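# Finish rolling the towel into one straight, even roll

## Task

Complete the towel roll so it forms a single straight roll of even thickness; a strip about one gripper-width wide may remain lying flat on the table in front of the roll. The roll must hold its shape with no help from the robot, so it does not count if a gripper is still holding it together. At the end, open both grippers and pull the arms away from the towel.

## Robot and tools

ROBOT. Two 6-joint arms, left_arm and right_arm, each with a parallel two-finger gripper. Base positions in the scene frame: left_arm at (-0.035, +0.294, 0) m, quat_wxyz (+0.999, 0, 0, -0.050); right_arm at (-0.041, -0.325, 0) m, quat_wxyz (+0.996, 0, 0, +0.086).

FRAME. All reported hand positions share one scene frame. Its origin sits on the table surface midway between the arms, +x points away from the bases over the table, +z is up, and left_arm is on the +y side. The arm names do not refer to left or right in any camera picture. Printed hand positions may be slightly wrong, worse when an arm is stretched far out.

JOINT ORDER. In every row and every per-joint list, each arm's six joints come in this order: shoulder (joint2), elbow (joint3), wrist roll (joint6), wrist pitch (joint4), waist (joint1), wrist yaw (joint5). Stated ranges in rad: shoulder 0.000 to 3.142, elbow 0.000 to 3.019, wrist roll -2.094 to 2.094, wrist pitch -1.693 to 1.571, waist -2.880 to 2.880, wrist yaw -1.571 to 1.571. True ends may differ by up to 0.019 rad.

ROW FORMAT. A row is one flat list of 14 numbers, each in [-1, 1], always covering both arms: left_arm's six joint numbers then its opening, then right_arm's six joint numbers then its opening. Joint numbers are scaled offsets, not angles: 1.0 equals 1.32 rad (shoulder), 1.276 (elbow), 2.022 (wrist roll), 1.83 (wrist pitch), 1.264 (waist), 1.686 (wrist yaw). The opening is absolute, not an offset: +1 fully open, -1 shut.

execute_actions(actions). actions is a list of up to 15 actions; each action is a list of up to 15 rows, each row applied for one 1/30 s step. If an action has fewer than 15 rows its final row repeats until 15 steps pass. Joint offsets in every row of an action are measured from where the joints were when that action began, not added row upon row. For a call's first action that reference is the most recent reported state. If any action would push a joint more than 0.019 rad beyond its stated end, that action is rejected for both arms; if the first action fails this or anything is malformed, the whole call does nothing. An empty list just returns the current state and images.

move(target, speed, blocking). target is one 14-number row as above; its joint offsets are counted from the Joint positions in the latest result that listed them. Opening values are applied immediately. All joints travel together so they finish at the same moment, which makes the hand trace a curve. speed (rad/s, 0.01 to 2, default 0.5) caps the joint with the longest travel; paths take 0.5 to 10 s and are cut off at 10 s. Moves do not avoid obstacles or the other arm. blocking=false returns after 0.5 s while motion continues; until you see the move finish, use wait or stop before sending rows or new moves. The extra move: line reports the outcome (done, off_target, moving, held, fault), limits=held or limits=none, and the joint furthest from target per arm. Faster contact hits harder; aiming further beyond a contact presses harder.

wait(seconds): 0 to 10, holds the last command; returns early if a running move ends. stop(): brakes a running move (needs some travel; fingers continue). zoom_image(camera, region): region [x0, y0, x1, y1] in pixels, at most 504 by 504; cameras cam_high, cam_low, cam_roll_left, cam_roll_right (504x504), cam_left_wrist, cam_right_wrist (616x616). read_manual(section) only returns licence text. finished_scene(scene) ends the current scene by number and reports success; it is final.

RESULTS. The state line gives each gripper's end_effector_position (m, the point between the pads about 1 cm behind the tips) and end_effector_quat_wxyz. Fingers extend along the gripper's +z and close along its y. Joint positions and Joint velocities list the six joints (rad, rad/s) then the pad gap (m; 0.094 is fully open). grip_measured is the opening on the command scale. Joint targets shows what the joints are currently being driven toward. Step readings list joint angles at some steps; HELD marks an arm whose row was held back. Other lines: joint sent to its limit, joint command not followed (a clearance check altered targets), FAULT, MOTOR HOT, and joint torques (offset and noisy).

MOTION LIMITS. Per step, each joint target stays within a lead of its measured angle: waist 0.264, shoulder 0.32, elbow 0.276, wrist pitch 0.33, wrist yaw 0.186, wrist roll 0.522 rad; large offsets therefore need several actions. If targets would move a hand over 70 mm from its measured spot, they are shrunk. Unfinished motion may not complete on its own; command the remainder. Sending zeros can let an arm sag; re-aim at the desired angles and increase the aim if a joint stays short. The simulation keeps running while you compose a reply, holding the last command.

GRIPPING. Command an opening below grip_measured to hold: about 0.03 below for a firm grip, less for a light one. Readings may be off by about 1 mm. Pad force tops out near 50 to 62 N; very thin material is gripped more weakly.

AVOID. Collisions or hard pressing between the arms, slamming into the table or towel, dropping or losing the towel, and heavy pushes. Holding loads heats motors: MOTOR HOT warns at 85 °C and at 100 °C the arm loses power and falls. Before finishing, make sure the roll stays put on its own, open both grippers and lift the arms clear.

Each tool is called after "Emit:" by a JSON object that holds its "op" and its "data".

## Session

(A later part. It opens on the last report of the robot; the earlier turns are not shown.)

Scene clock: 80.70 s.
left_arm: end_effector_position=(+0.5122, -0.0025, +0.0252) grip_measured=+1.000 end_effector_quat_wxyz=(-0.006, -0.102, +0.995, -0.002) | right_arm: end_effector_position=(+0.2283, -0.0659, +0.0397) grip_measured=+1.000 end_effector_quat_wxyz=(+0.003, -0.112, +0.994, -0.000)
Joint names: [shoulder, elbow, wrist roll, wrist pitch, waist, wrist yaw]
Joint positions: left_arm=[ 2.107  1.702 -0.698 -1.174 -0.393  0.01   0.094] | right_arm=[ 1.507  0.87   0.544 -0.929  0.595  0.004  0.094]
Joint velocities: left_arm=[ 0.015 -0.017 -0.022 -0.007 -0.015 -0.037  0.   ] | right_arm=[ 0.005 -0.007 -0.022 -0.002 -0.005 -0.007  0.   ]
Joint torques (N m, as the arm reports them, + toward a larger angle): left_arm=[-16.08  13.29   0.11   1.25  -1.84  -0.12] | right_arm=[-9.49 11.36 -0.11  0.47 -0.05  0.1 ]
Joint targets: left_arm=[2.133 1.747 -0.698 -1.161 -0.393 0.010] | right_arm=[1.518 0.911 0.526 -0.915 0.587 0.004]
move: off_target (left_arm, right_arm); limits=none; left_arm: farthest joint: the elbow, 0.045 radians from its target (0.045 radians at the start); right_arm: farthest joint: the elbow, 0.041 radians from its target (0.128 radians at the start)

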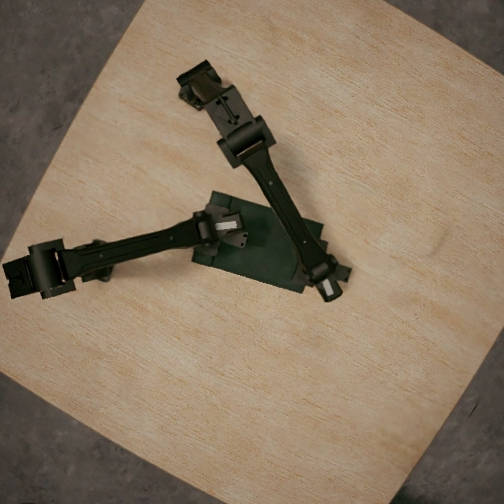

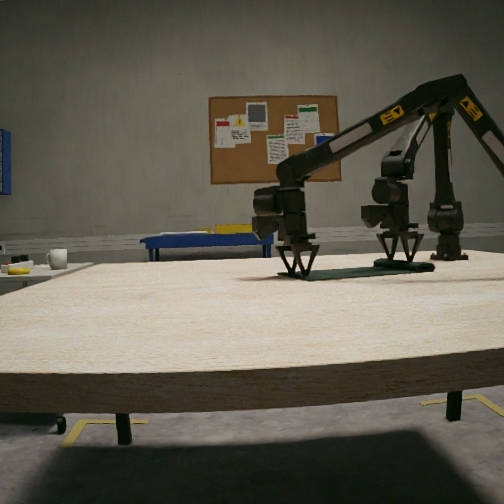

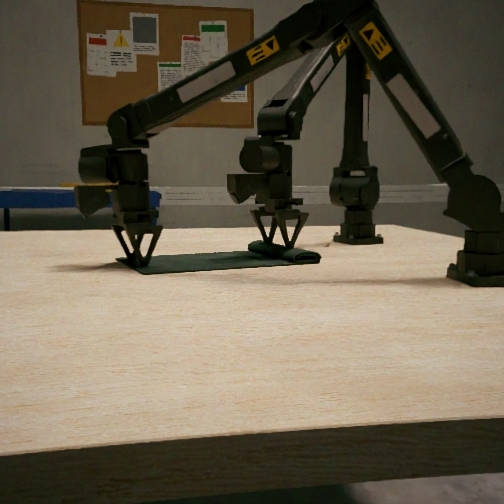

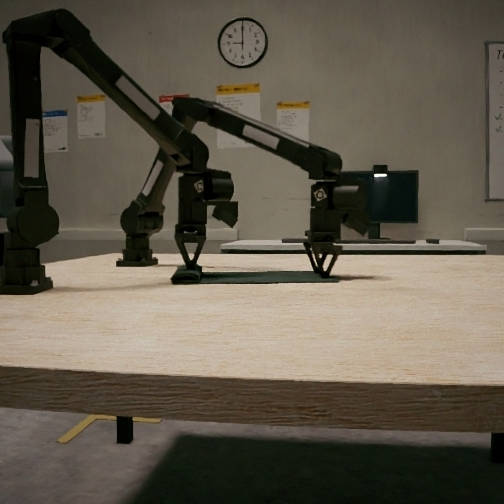

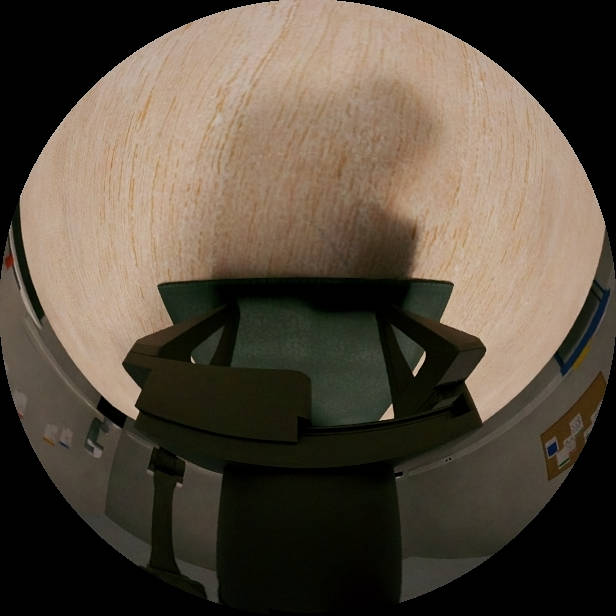

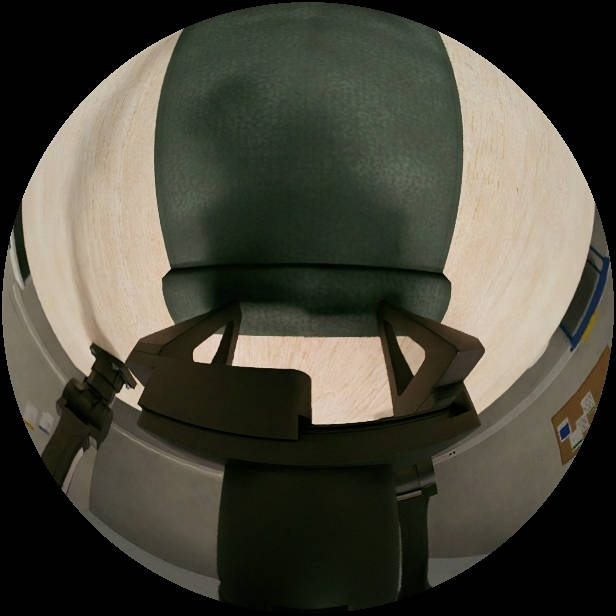

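Emit:
{"op": "move", "data": {"target": [0.02,0.035,0,0.007,0,0,1,0.03,0.005,0,0.025,0,0,1], "speed": 0.08}}

Emit:
{"op": "move", "data": {"target": [0.02,0.035,0,0.007,0,0,1,0.075,0.11,-0.033,-0.01,-0.046,0,1], "speed": 0.08}}

Emit:
{"op": "zoom_image", "data": {"camera": "cam_roll_right", "region": [110, 210, 350, 310]}}

Scene clock: 89.83 s.
left_arm: end_effector_position=(+0.5122, -0.0025, +0.0252) grip_measured=+1.000 end_effector_quat_wxyz=(-0.006, -0.102, +0.995, -0.002) | right_arm: end_effector_position=(+0.2308, -0.0635, +0.0320) grip_measured=+1.000 end_effector_quat_wxyz=(+0.003, -0.112, +0.994, +0.000)
Joint names: [shoulder, elbow, wrist roll, wrist pitch, waist, wrist yaw]
Joint positions: left_arm=[ 2.107  1.702 -0.698 -1.174 -0.393  0.01   0.094] | right_arm=[ 1.529  0.87   0.544 -0.906  0.595  0.004  0.094]
Joint velocities: left_arm=[-0.005  0.002 -0.022 -0.012  0.005 -0.081  0.   ] | right_arm=[ 0.005 -0.012 -0.037 -0.012 -0.015  0.007  0.   ]
Joint torques (N m, as the arm reports them, + toward a larger angle): left_arm=[-16.11  13.22   0.09   1.21  -1.12  -0.12] | right_arm=[-9.4   8.22  0.07  0.91  0.9   0.11]
Joint targets: left_arm=[2.133 1.747 -0.698 -1.161 -0.393 0.010] | right_arm=[1.547 0.876 0.544 -0.883 0.595 0.004]
move: off_target (left_arm, right_arm); limits=none; left_arm: farthest joint: the elbow, 0.045 radians from its target (0.045 radians at the start); right_arm: farthest joint: the wrist pitch, 0.023 radians from its target (0.046 radians at the start)

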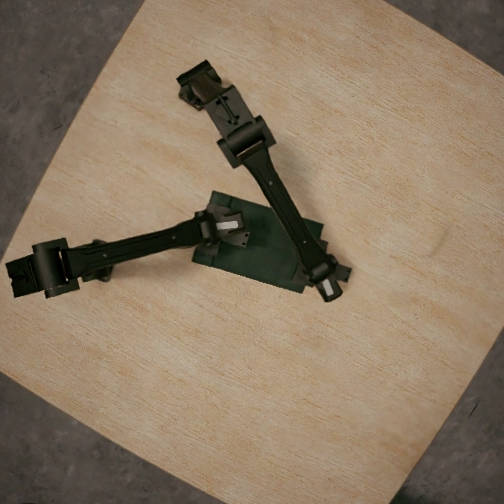

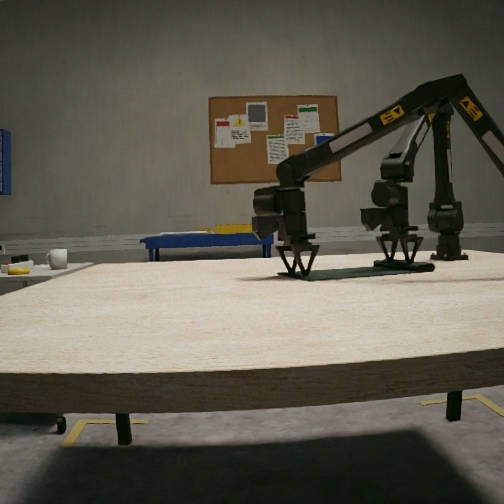

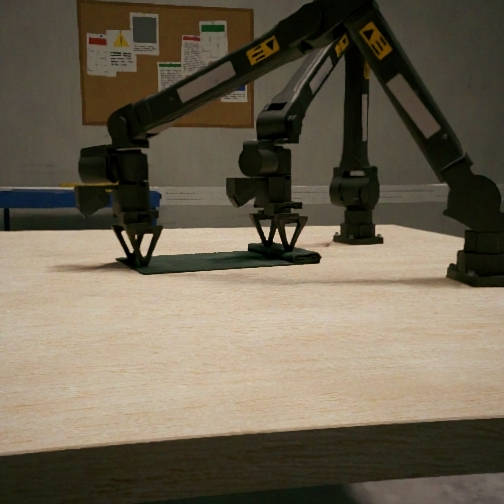

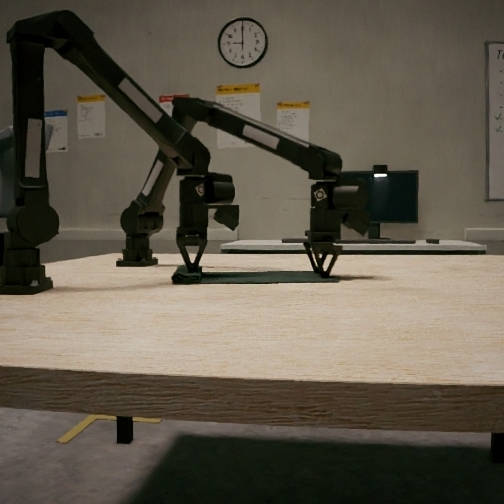

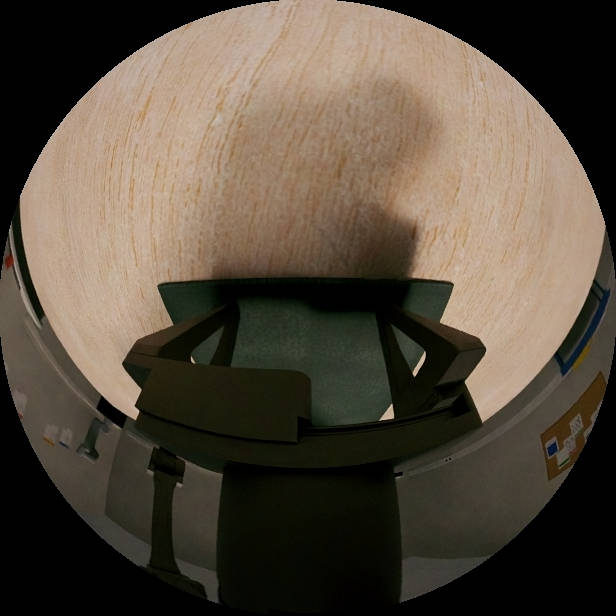

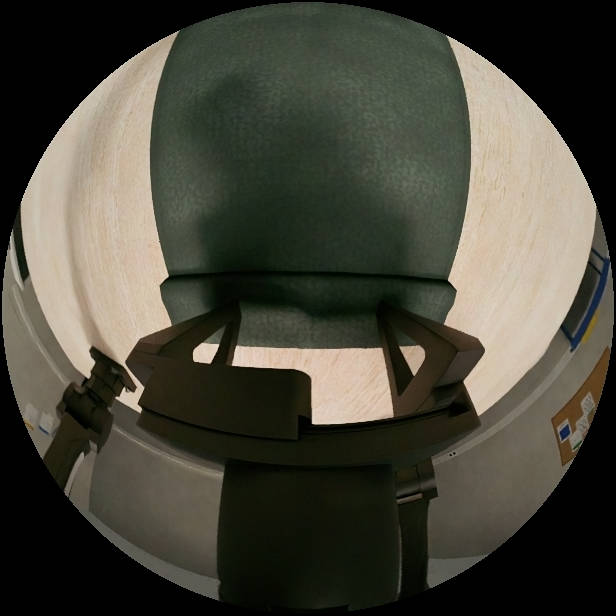

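Scene clock: 91.97 s.
left_arm: end_effector_position=(+0.5122, -0.0025, +0.0252) grip_measured=+1.000 end_effector_quat_wxyz=(-0.006, -0.102, +0.995, -0.002) | right_arm: end_effector_position=(+0.2710, -0.0531, +0.0289) grip_measured=+1.000 end_effector_quat_wxyz=(+0.004, -0.111, +0.994, +0.002)
Joint names: [shoulder, elbow, wrist roll, wrist pitch, waist, wrist yaw]
Joint positions: left_arm=[ 2.107  1.702 -0.698 -1.174 -0.393  0.01   0.094] | right_arm=[ 1.618  0.969  0.495 -0.913  0.545  0.002  0.094]
Joint velocities: left_arm=[0.005 0.002 0.022 0.012 0.005 0.037 0.   ] | right_arm=[ 0.005 -0.007 -0.037 -0.007 -0.015 -0.051  0.   ]
Joint torques (N m, as the arm reports them, + toward a larger angle): left_arm=[-16.29  13.3    0.09   1.24  -1.68  -0.15] | right_arm=[-11.01  11.39  -0.1   -0.66   0.03   0.21]
Joint targets: left_arm=[2.133 1.747 -0.698 -1.161 -0.393 0.010] | right_arm=[1.628 1.010 0.477 -0.925 0.537 0.004]
move: off_target (left_arm, right_arm); limits=none; left_arm: farthest joint: the elbow, 0.045 radians from its target (0.045 radians at the start); right_arm: farthest joint: the elbow, 0.041 radians from its target (0.140 radians at the start)

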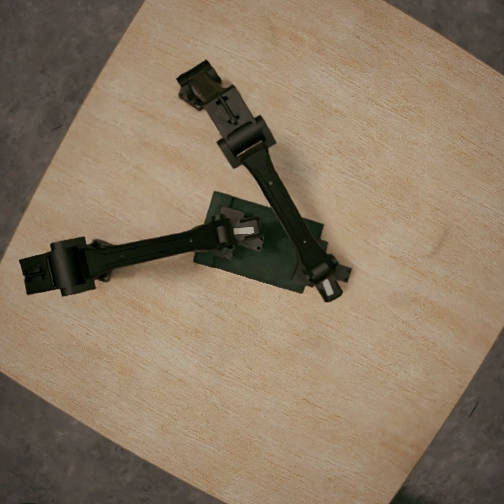

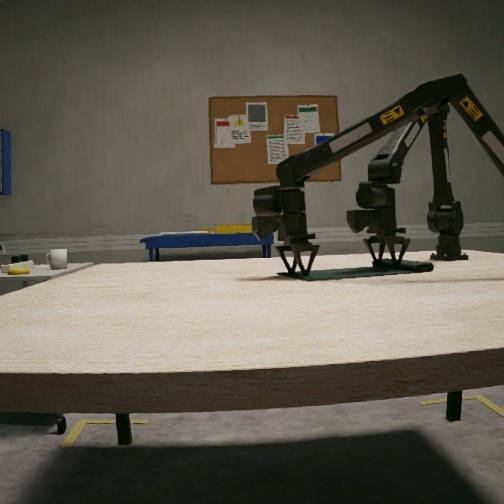

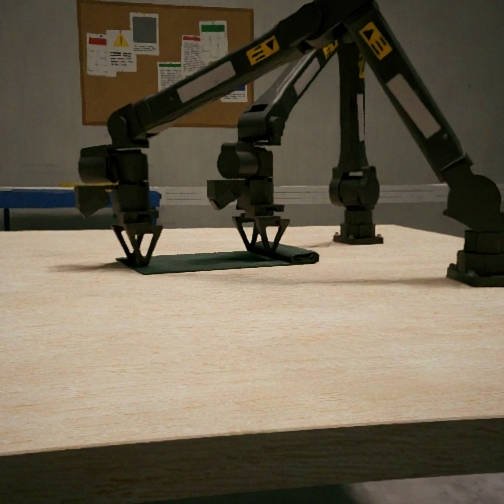

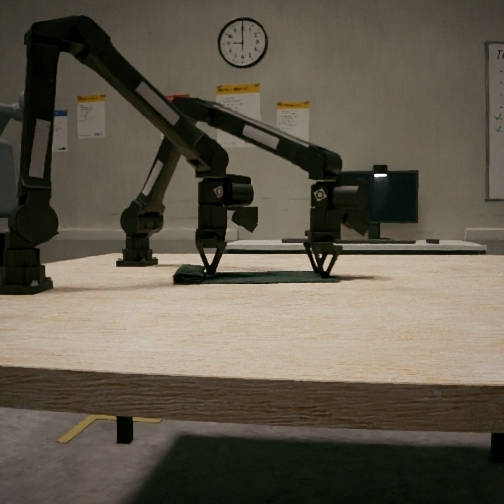

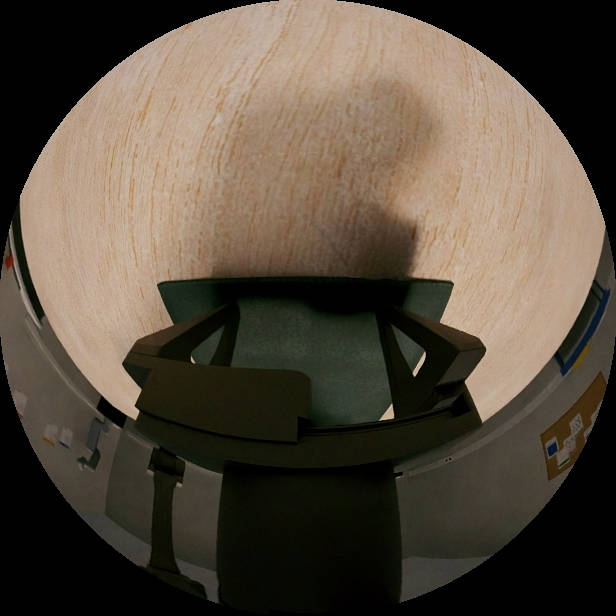

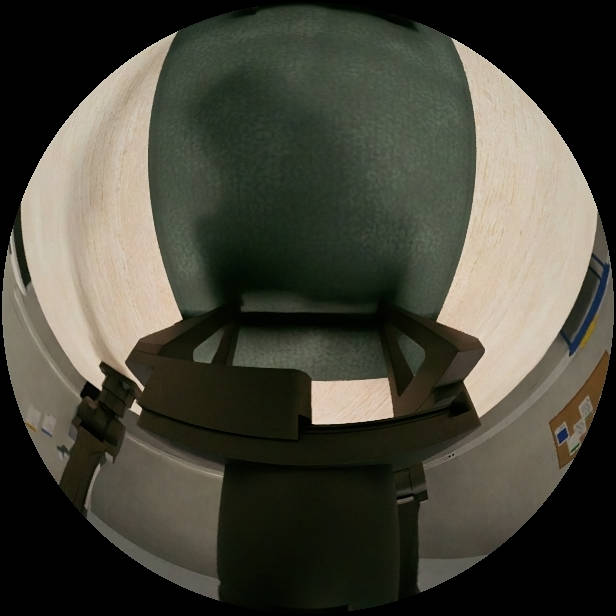

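Region (110, 210, 350, 310) of cam_roll_right's 504x504 image, scaled by 2.100, with more detail than that image has; it fills the top 210 rows of this view, and the rest is white.

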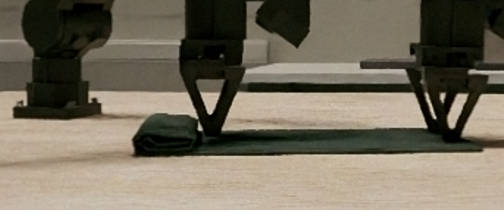

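Emit:
{"op": "move", "data": {"target": [0.02,0.035,0,0.007,0,0,1,-0.06,0.057,0,-0.06,0,0,1], "speed": 0.3}}

Scene clock: 105.20 s.
left_arm: end_effector_position=(+0.5122, -0.0025, +0.0252) grip_measured=+1.000 end_effector_quat_wxyz=(-0.006, -0.102, +0.995, -0.002) | right_arm: end_effector_position=(+0.2700, -0.0540, +0.0675) grip_measured=+1.000 end_effector_quat_wxyz=(+0.008, -0.112, +0.994, +0.004)
Joint names: [shoulder, elbow, wrist roll, wrist pitch, waist, wrist yaw]
Joint positions: left_arm=[ 2.107  1.702 -0.698 -1.174 -0.393  0.01   0.094] | right_arm=[ 1.549  1.006  0.494 -1.011  0.545  0.002  0.094]
Joint velocities: left_arm=[ 0.005  0.017 -0.095 -0.012 -0.024 -0.007  0.   ] | right_arm=[-0.005  0.012  0.051 -0.007  0.005 -0.095  0.   ]
Joint torques (N m, as the arm reports them, + toward a larger angle): left_arm=[-16.57  13.08   0.09   1.14  -1.73  -0.17] | right_arm=[-12.62  11.62   0.09  -0.63   0.96   0.1 ]
Joint targets: left_arm=[2.133 1.747 -0.698 -1.161 -0.393 0.010] | right_arm=[1.538 1.041 0.494 -1.023 0.545 0.002]
move: off_target (left_arm, right_arm); limits=none; left_arm: farthest joint: the elbow, 0.045 radians from its target (0.045 radians at the start); right_arm: farthest joint: the elbow, 0.036 radians from its target (0.073 radians at the start)

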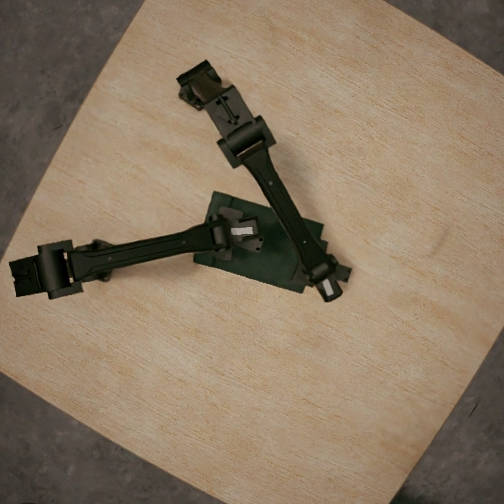

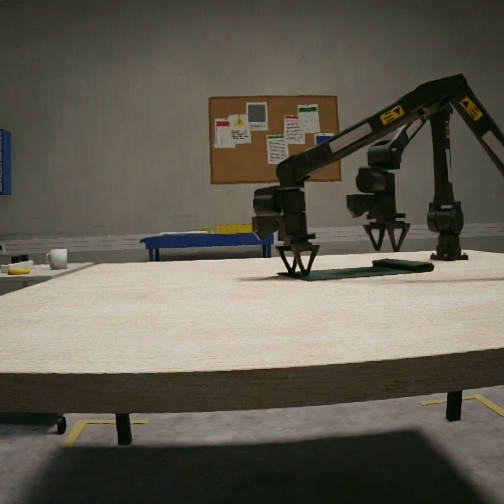

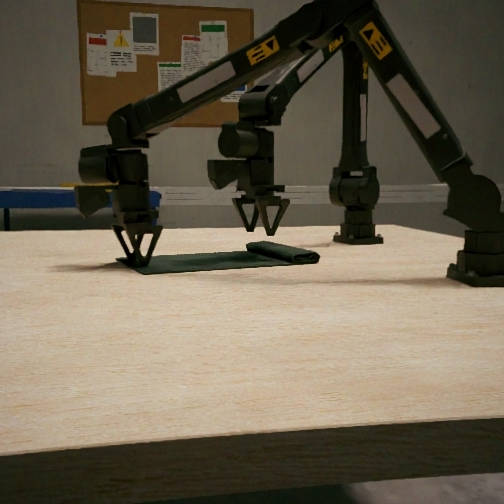

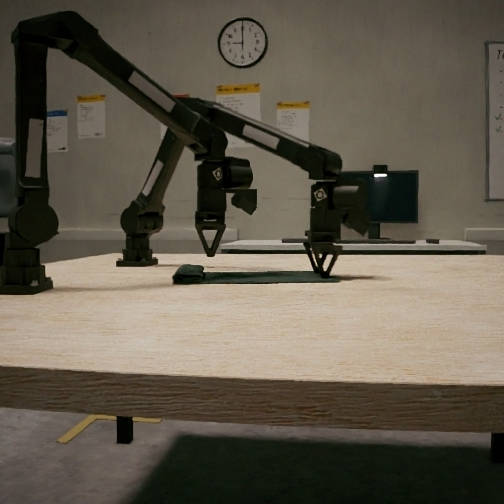

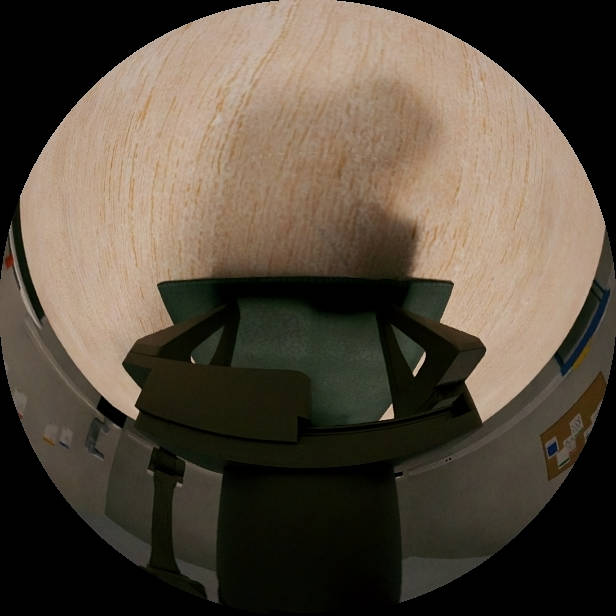

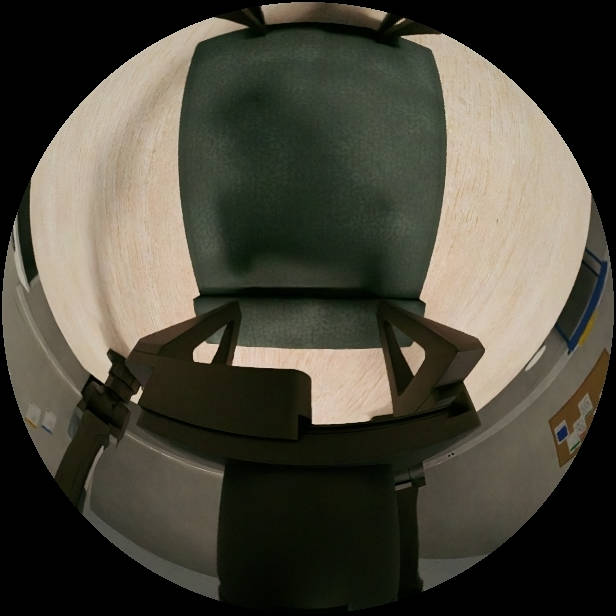

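Emit:
{"op": "move", "data": {"target": [0.02,0.035,0,0.007,0,0,1,-0.338,-0.415,0.15,0.27,0.306,0.272,1], "speed": 0.5}}

Scene clock: 119.73 s.
left_arm: end_effector_position=(+0.5122, -0.0025, +0.0252) grip_measured=+1.000 end_effector_quat_wxyz=(-0.006, -0.102, +0.995, -0.002) | right_arm: end_effector_position=(+0.1662, -0.0851, +0.0605) grip_measured=+1.000 end_effector_quat_wxyz=(+0.292, -0.109, +0.950, +0.023)
Joint names: [shoulder, elbow, wrist roll, wrist pitch, waist, wrist yaw]
Joint positions: left_arm=[ 2.107  1.702 -0.698 -1.174 -0.393  0.01   0.094] | right_arm=[ 1.11   0.468  0.78  -0.535  0.928  0.458  0.094]
Joint velocities: left_arm=[-0.015 -0.012  0.051  0.002 -0.024  0.051  0.   ] | right_arm=[-0.005  0.002 -0.051 -0.022 -0.024  0.037  0.   ]
Joint torques (N m, as the arm reports them, + toward a larger angle): left_arm=[-16.29  13.21   0.1    1.2   -1.22  -0.13] | right_arm=[-5.69  9.19  0.24  1.4   0.95  0.51]
Joint targets: left_arm=[2.133 1.747 -0.698 -1.161 -0.393 0.010] | right_arm=[1.103 0.476 0.797 -0.517 0.932 0.460]
move: off_target (left_arm); limits=none; left_arm: farthest joint: the elbow, 0.045 radians from its target (0.045 radians at the start); right_arm: farthest joint: the wrist pitch, 0.019 radians from its target (0.494 radians at the start)

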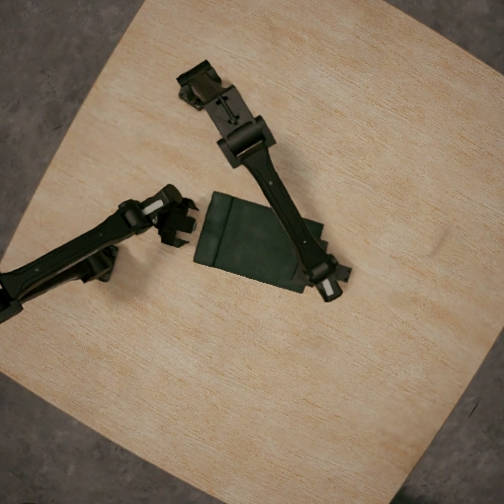

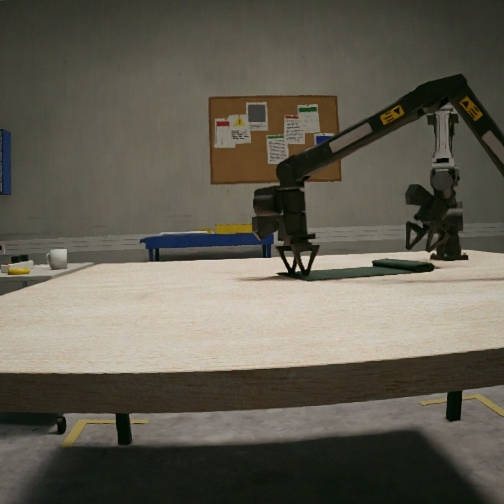

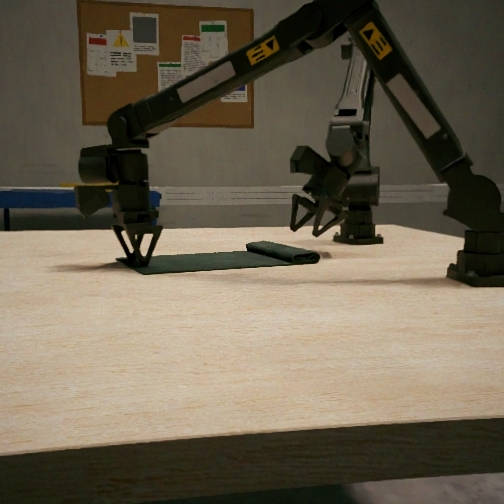

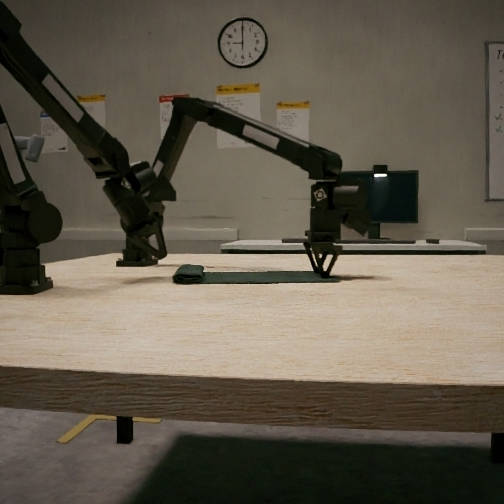

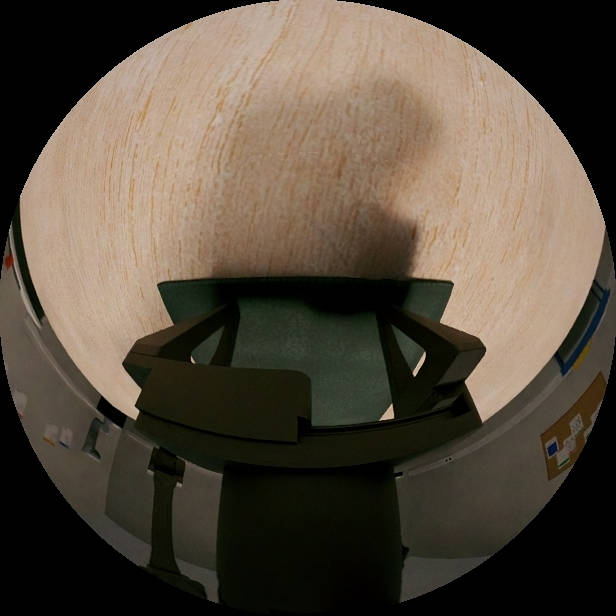

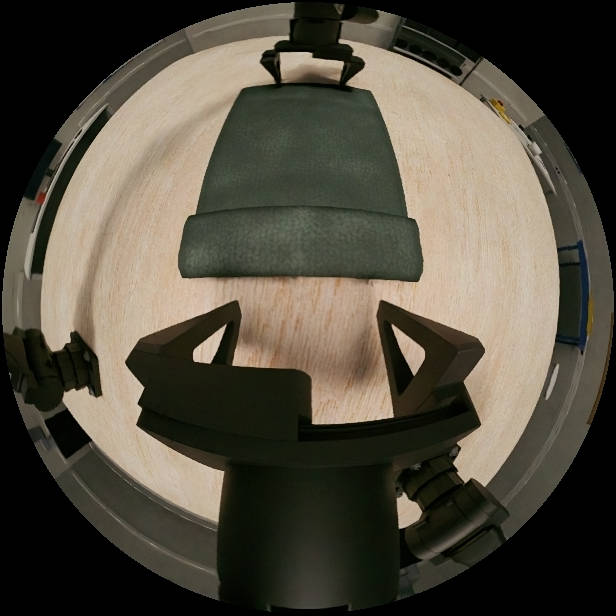

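Emit:
{"op": "move", "data": {"target": [0.02,0.035,0,0.007,0,0,1,0.098,-0.045,0,0.12,0,0,1], "speed": 0.25}}

Emit:
{"op": "zoom_image", "data": {"camera": "cam_roll_right", "region": [110, 210, 350, 310]}}

Scene clock: 132.67 s.
left_arm: end_effector_position=(+0.5122, -0.0025, +0.0252) grip_measured=+1.000 end_effector_quat_wxyz=(-0.006, -0.102, +0.995, -0.002) | right_arm: end_effector_position=(+0.1674, -0.0827, +0.0204) grip_measured=+1.000 end_effector_quat_wxyz=(+0.297, -0.106, +0.949, +0.030)
Joint names: [shoulder, elbow, wrist roll, wrist pitch, waist, wrist yaw]
Joint positions: left_arm=[ 2.107  1.702 -0.698 -1.174 -0.393  0.01   0.094] | right_arm=[ 1.232  0.407  0.78  -0.334  0.928  0.458  0.094]
Joint velocities: left_arm=[-0.005 -0.022 -0.007 -0.002 -0.005 -0.066  0.   ] | right_arm=[-0.024  0.002 -0.081 -0.002 -0.005 -0.066  0.   ]
Joint torques (N m, as the arm reports them, + toward a larger angle): left_arm=[-16.27  13.11   0.12   1.19  -1.77  -0.15] | right_arm=[-5.22  7.6   0.07  1.5   0.5   0.4 ]
Joint targets: left_arm=[2.133 1.747 -0.698 -1.161 -0.393 0.010] | right_arm=[1.239 0.411 0.780 -0.316 0.928 0.458]
move: off_target (left_arm); limits=none; left_arm: farthest joint: the elbow, 0.045 radians from its target (0.045 radians at the start); right_arm: farthest joint: the wrist pitch, 0.019 radians from its target (0.220 radians at the start)

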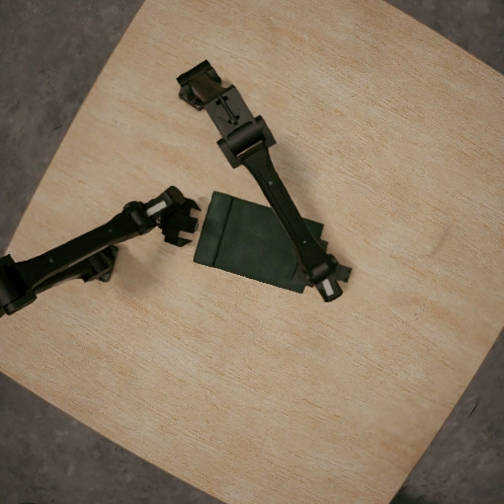

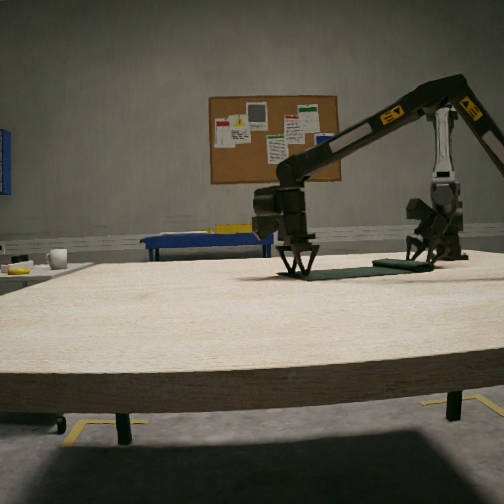

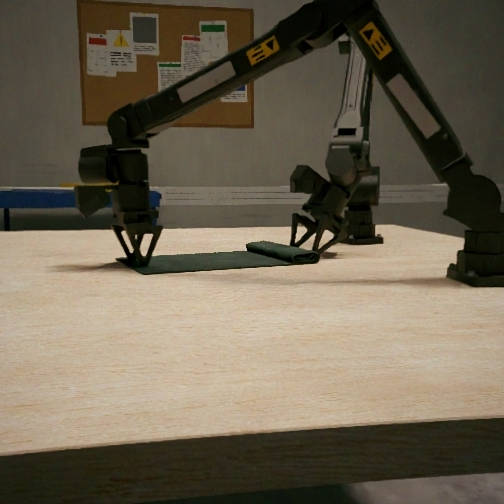

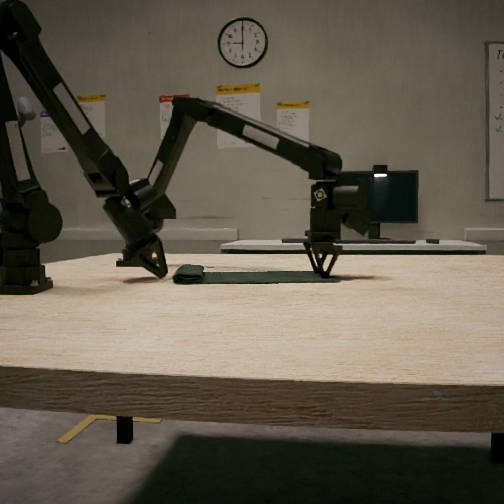

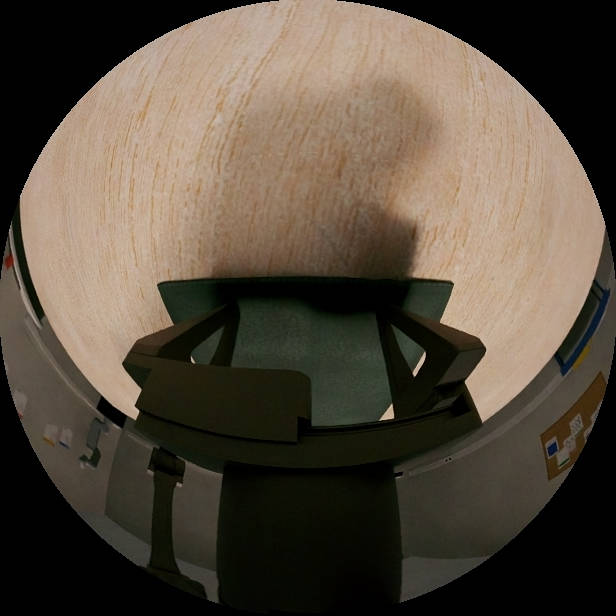

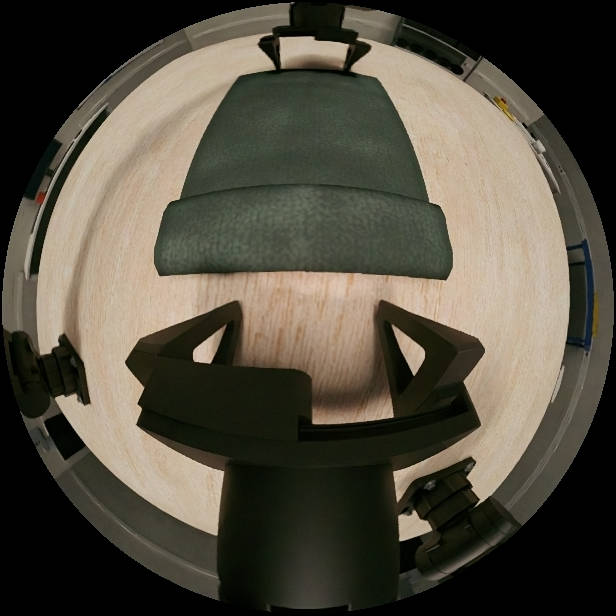

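Region (110, 210, 350, 310) of cam_roll_right's 504x504 image, scaled by 2.100, with more detail than that image has; it fills the top 210 rows of this view, and the rest is white.

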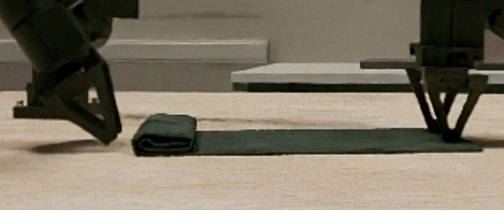

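Emit:
{"op": "move", "data": {"target": [0.02,0.035,0,0.007,0,0,1,0.085,0.07,-0.057,0.06,-0.086,-0.033,1], "speed": 0.1}}

Emit:
{"op": "zoom_image", "data": {"camera": "cam_roll_right", "region": [110, 210, 350, 310]}}

Scene clock: 139.50 s.
left_arm: end_effector_position=(+0.5122, -0.0025, +0.0252) grip_measured=+1.000 end_effector_quat_wxyz=(-0.006, -0.102, +0.995, -0.002) | right_arm: end_effector_position=(+0.2042, -0.0679, +0.0162) grip_measured=+1.000 end_effector_quat_wxyz=(+0.296, -0.103, +0.949, +0.038)
Joint names: [shoulder, elbow, wrist roll, wrist pitch, waist, wrist yaw]
Joint positions: left_arm=[ 2.107  1.702 -0.698 -1.174 -0.393  0.01   0.094] | right_arm=[ 1.329  0.464  0.688 -0.242  0.828  0.405  0.094]
Joint velocities: left_arm=[-0.005 -0.002  0.007 -0.027  0.005  0.007  0.   ] | right_arm=[-0.005  0.002  0.051 -0.002 -0.015 -0.037  0.   ]
Joint torques (N m, as the arm reports them, + toward a larger angle): left_arm=[-15.9   13.13   0.11   1.12  -1.8   -0.13] | right_arm=[-5.4  10.05 -0.16  1.42 -0.05  0.22]
Joint targets: left_arm=[2.133 1.747 -0.698 -1.161 -0.393 0.010] | right_arm=[1.345 0.496 0.665 -0.225 0.819 0.402]
move: off_target (left_arm, right_arm); limits=none; left_arm: farthest joint: the elbow, 0.045 radians from its target (0.045 radians at the start); right_arm: farthest joint: the elbow, 0.032 radians from its target (0.089 radians at the start)

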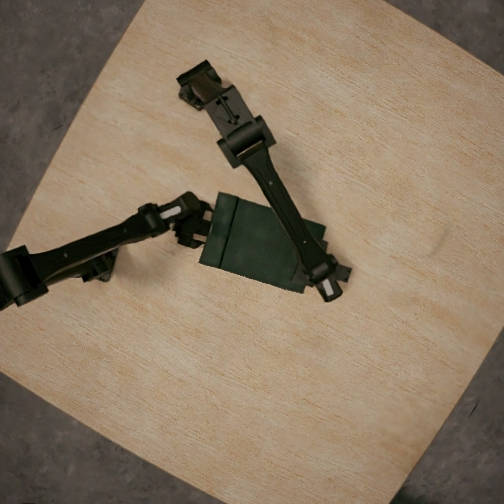

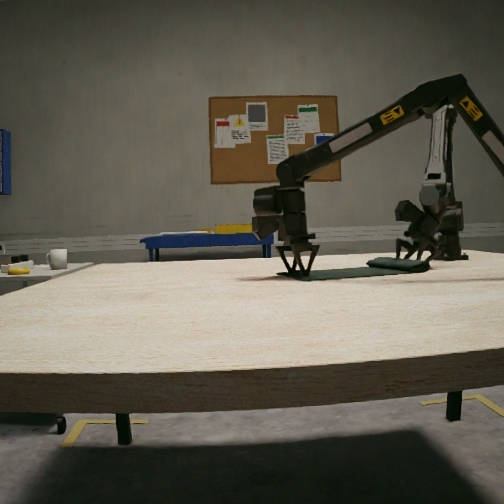

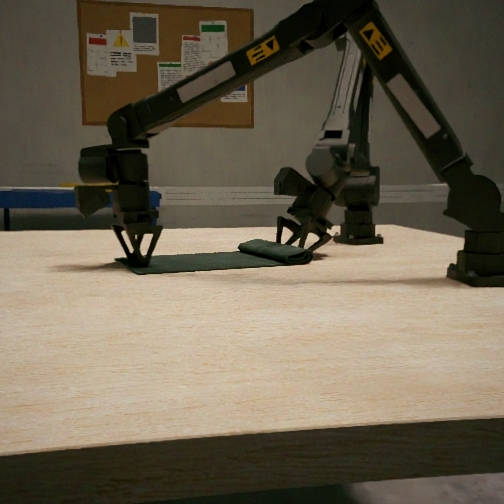

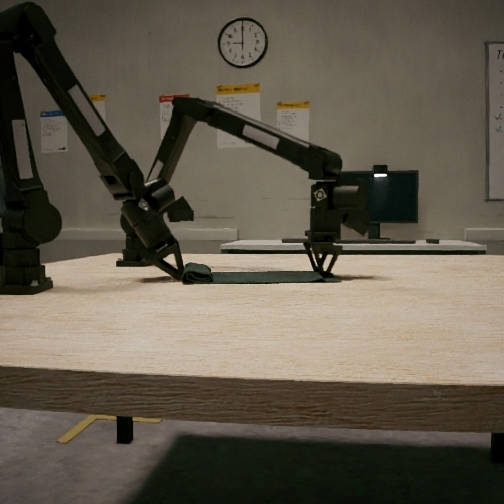

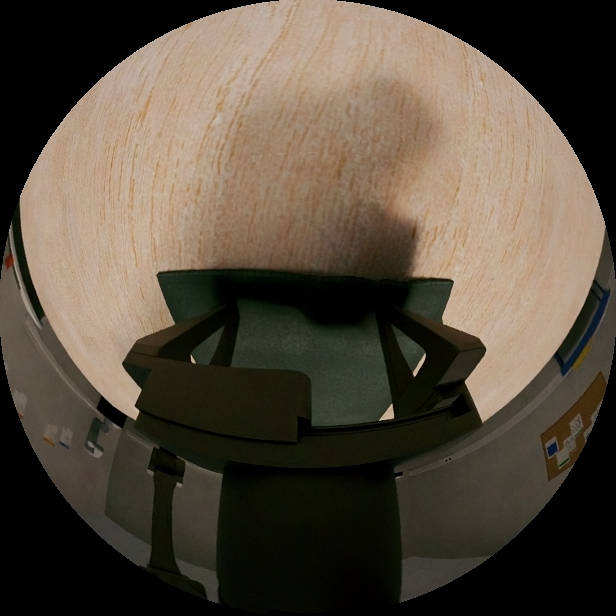

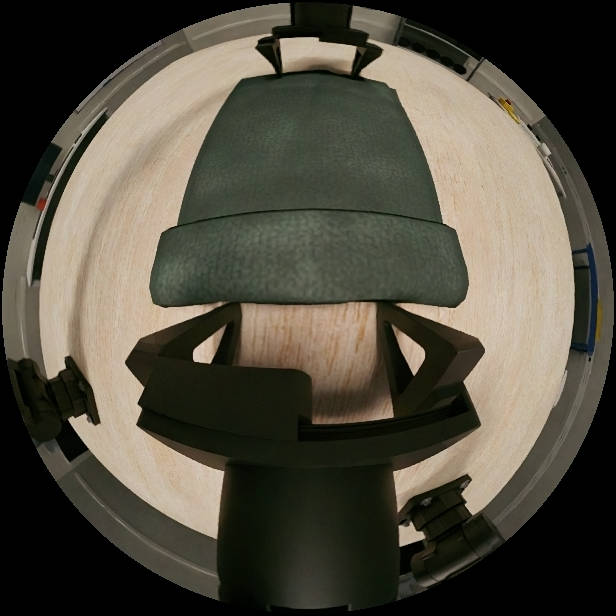

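Region (110, 210, 350, 310) of cam_roll_right's 504x504 image, scaled by 2.100, with more detail than that image has; it fills the top 210 rows of this view, and the rest is white.

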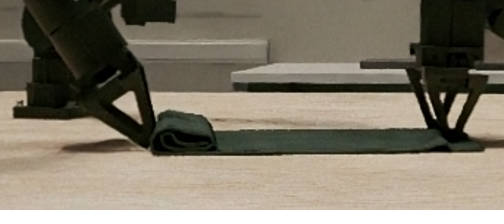

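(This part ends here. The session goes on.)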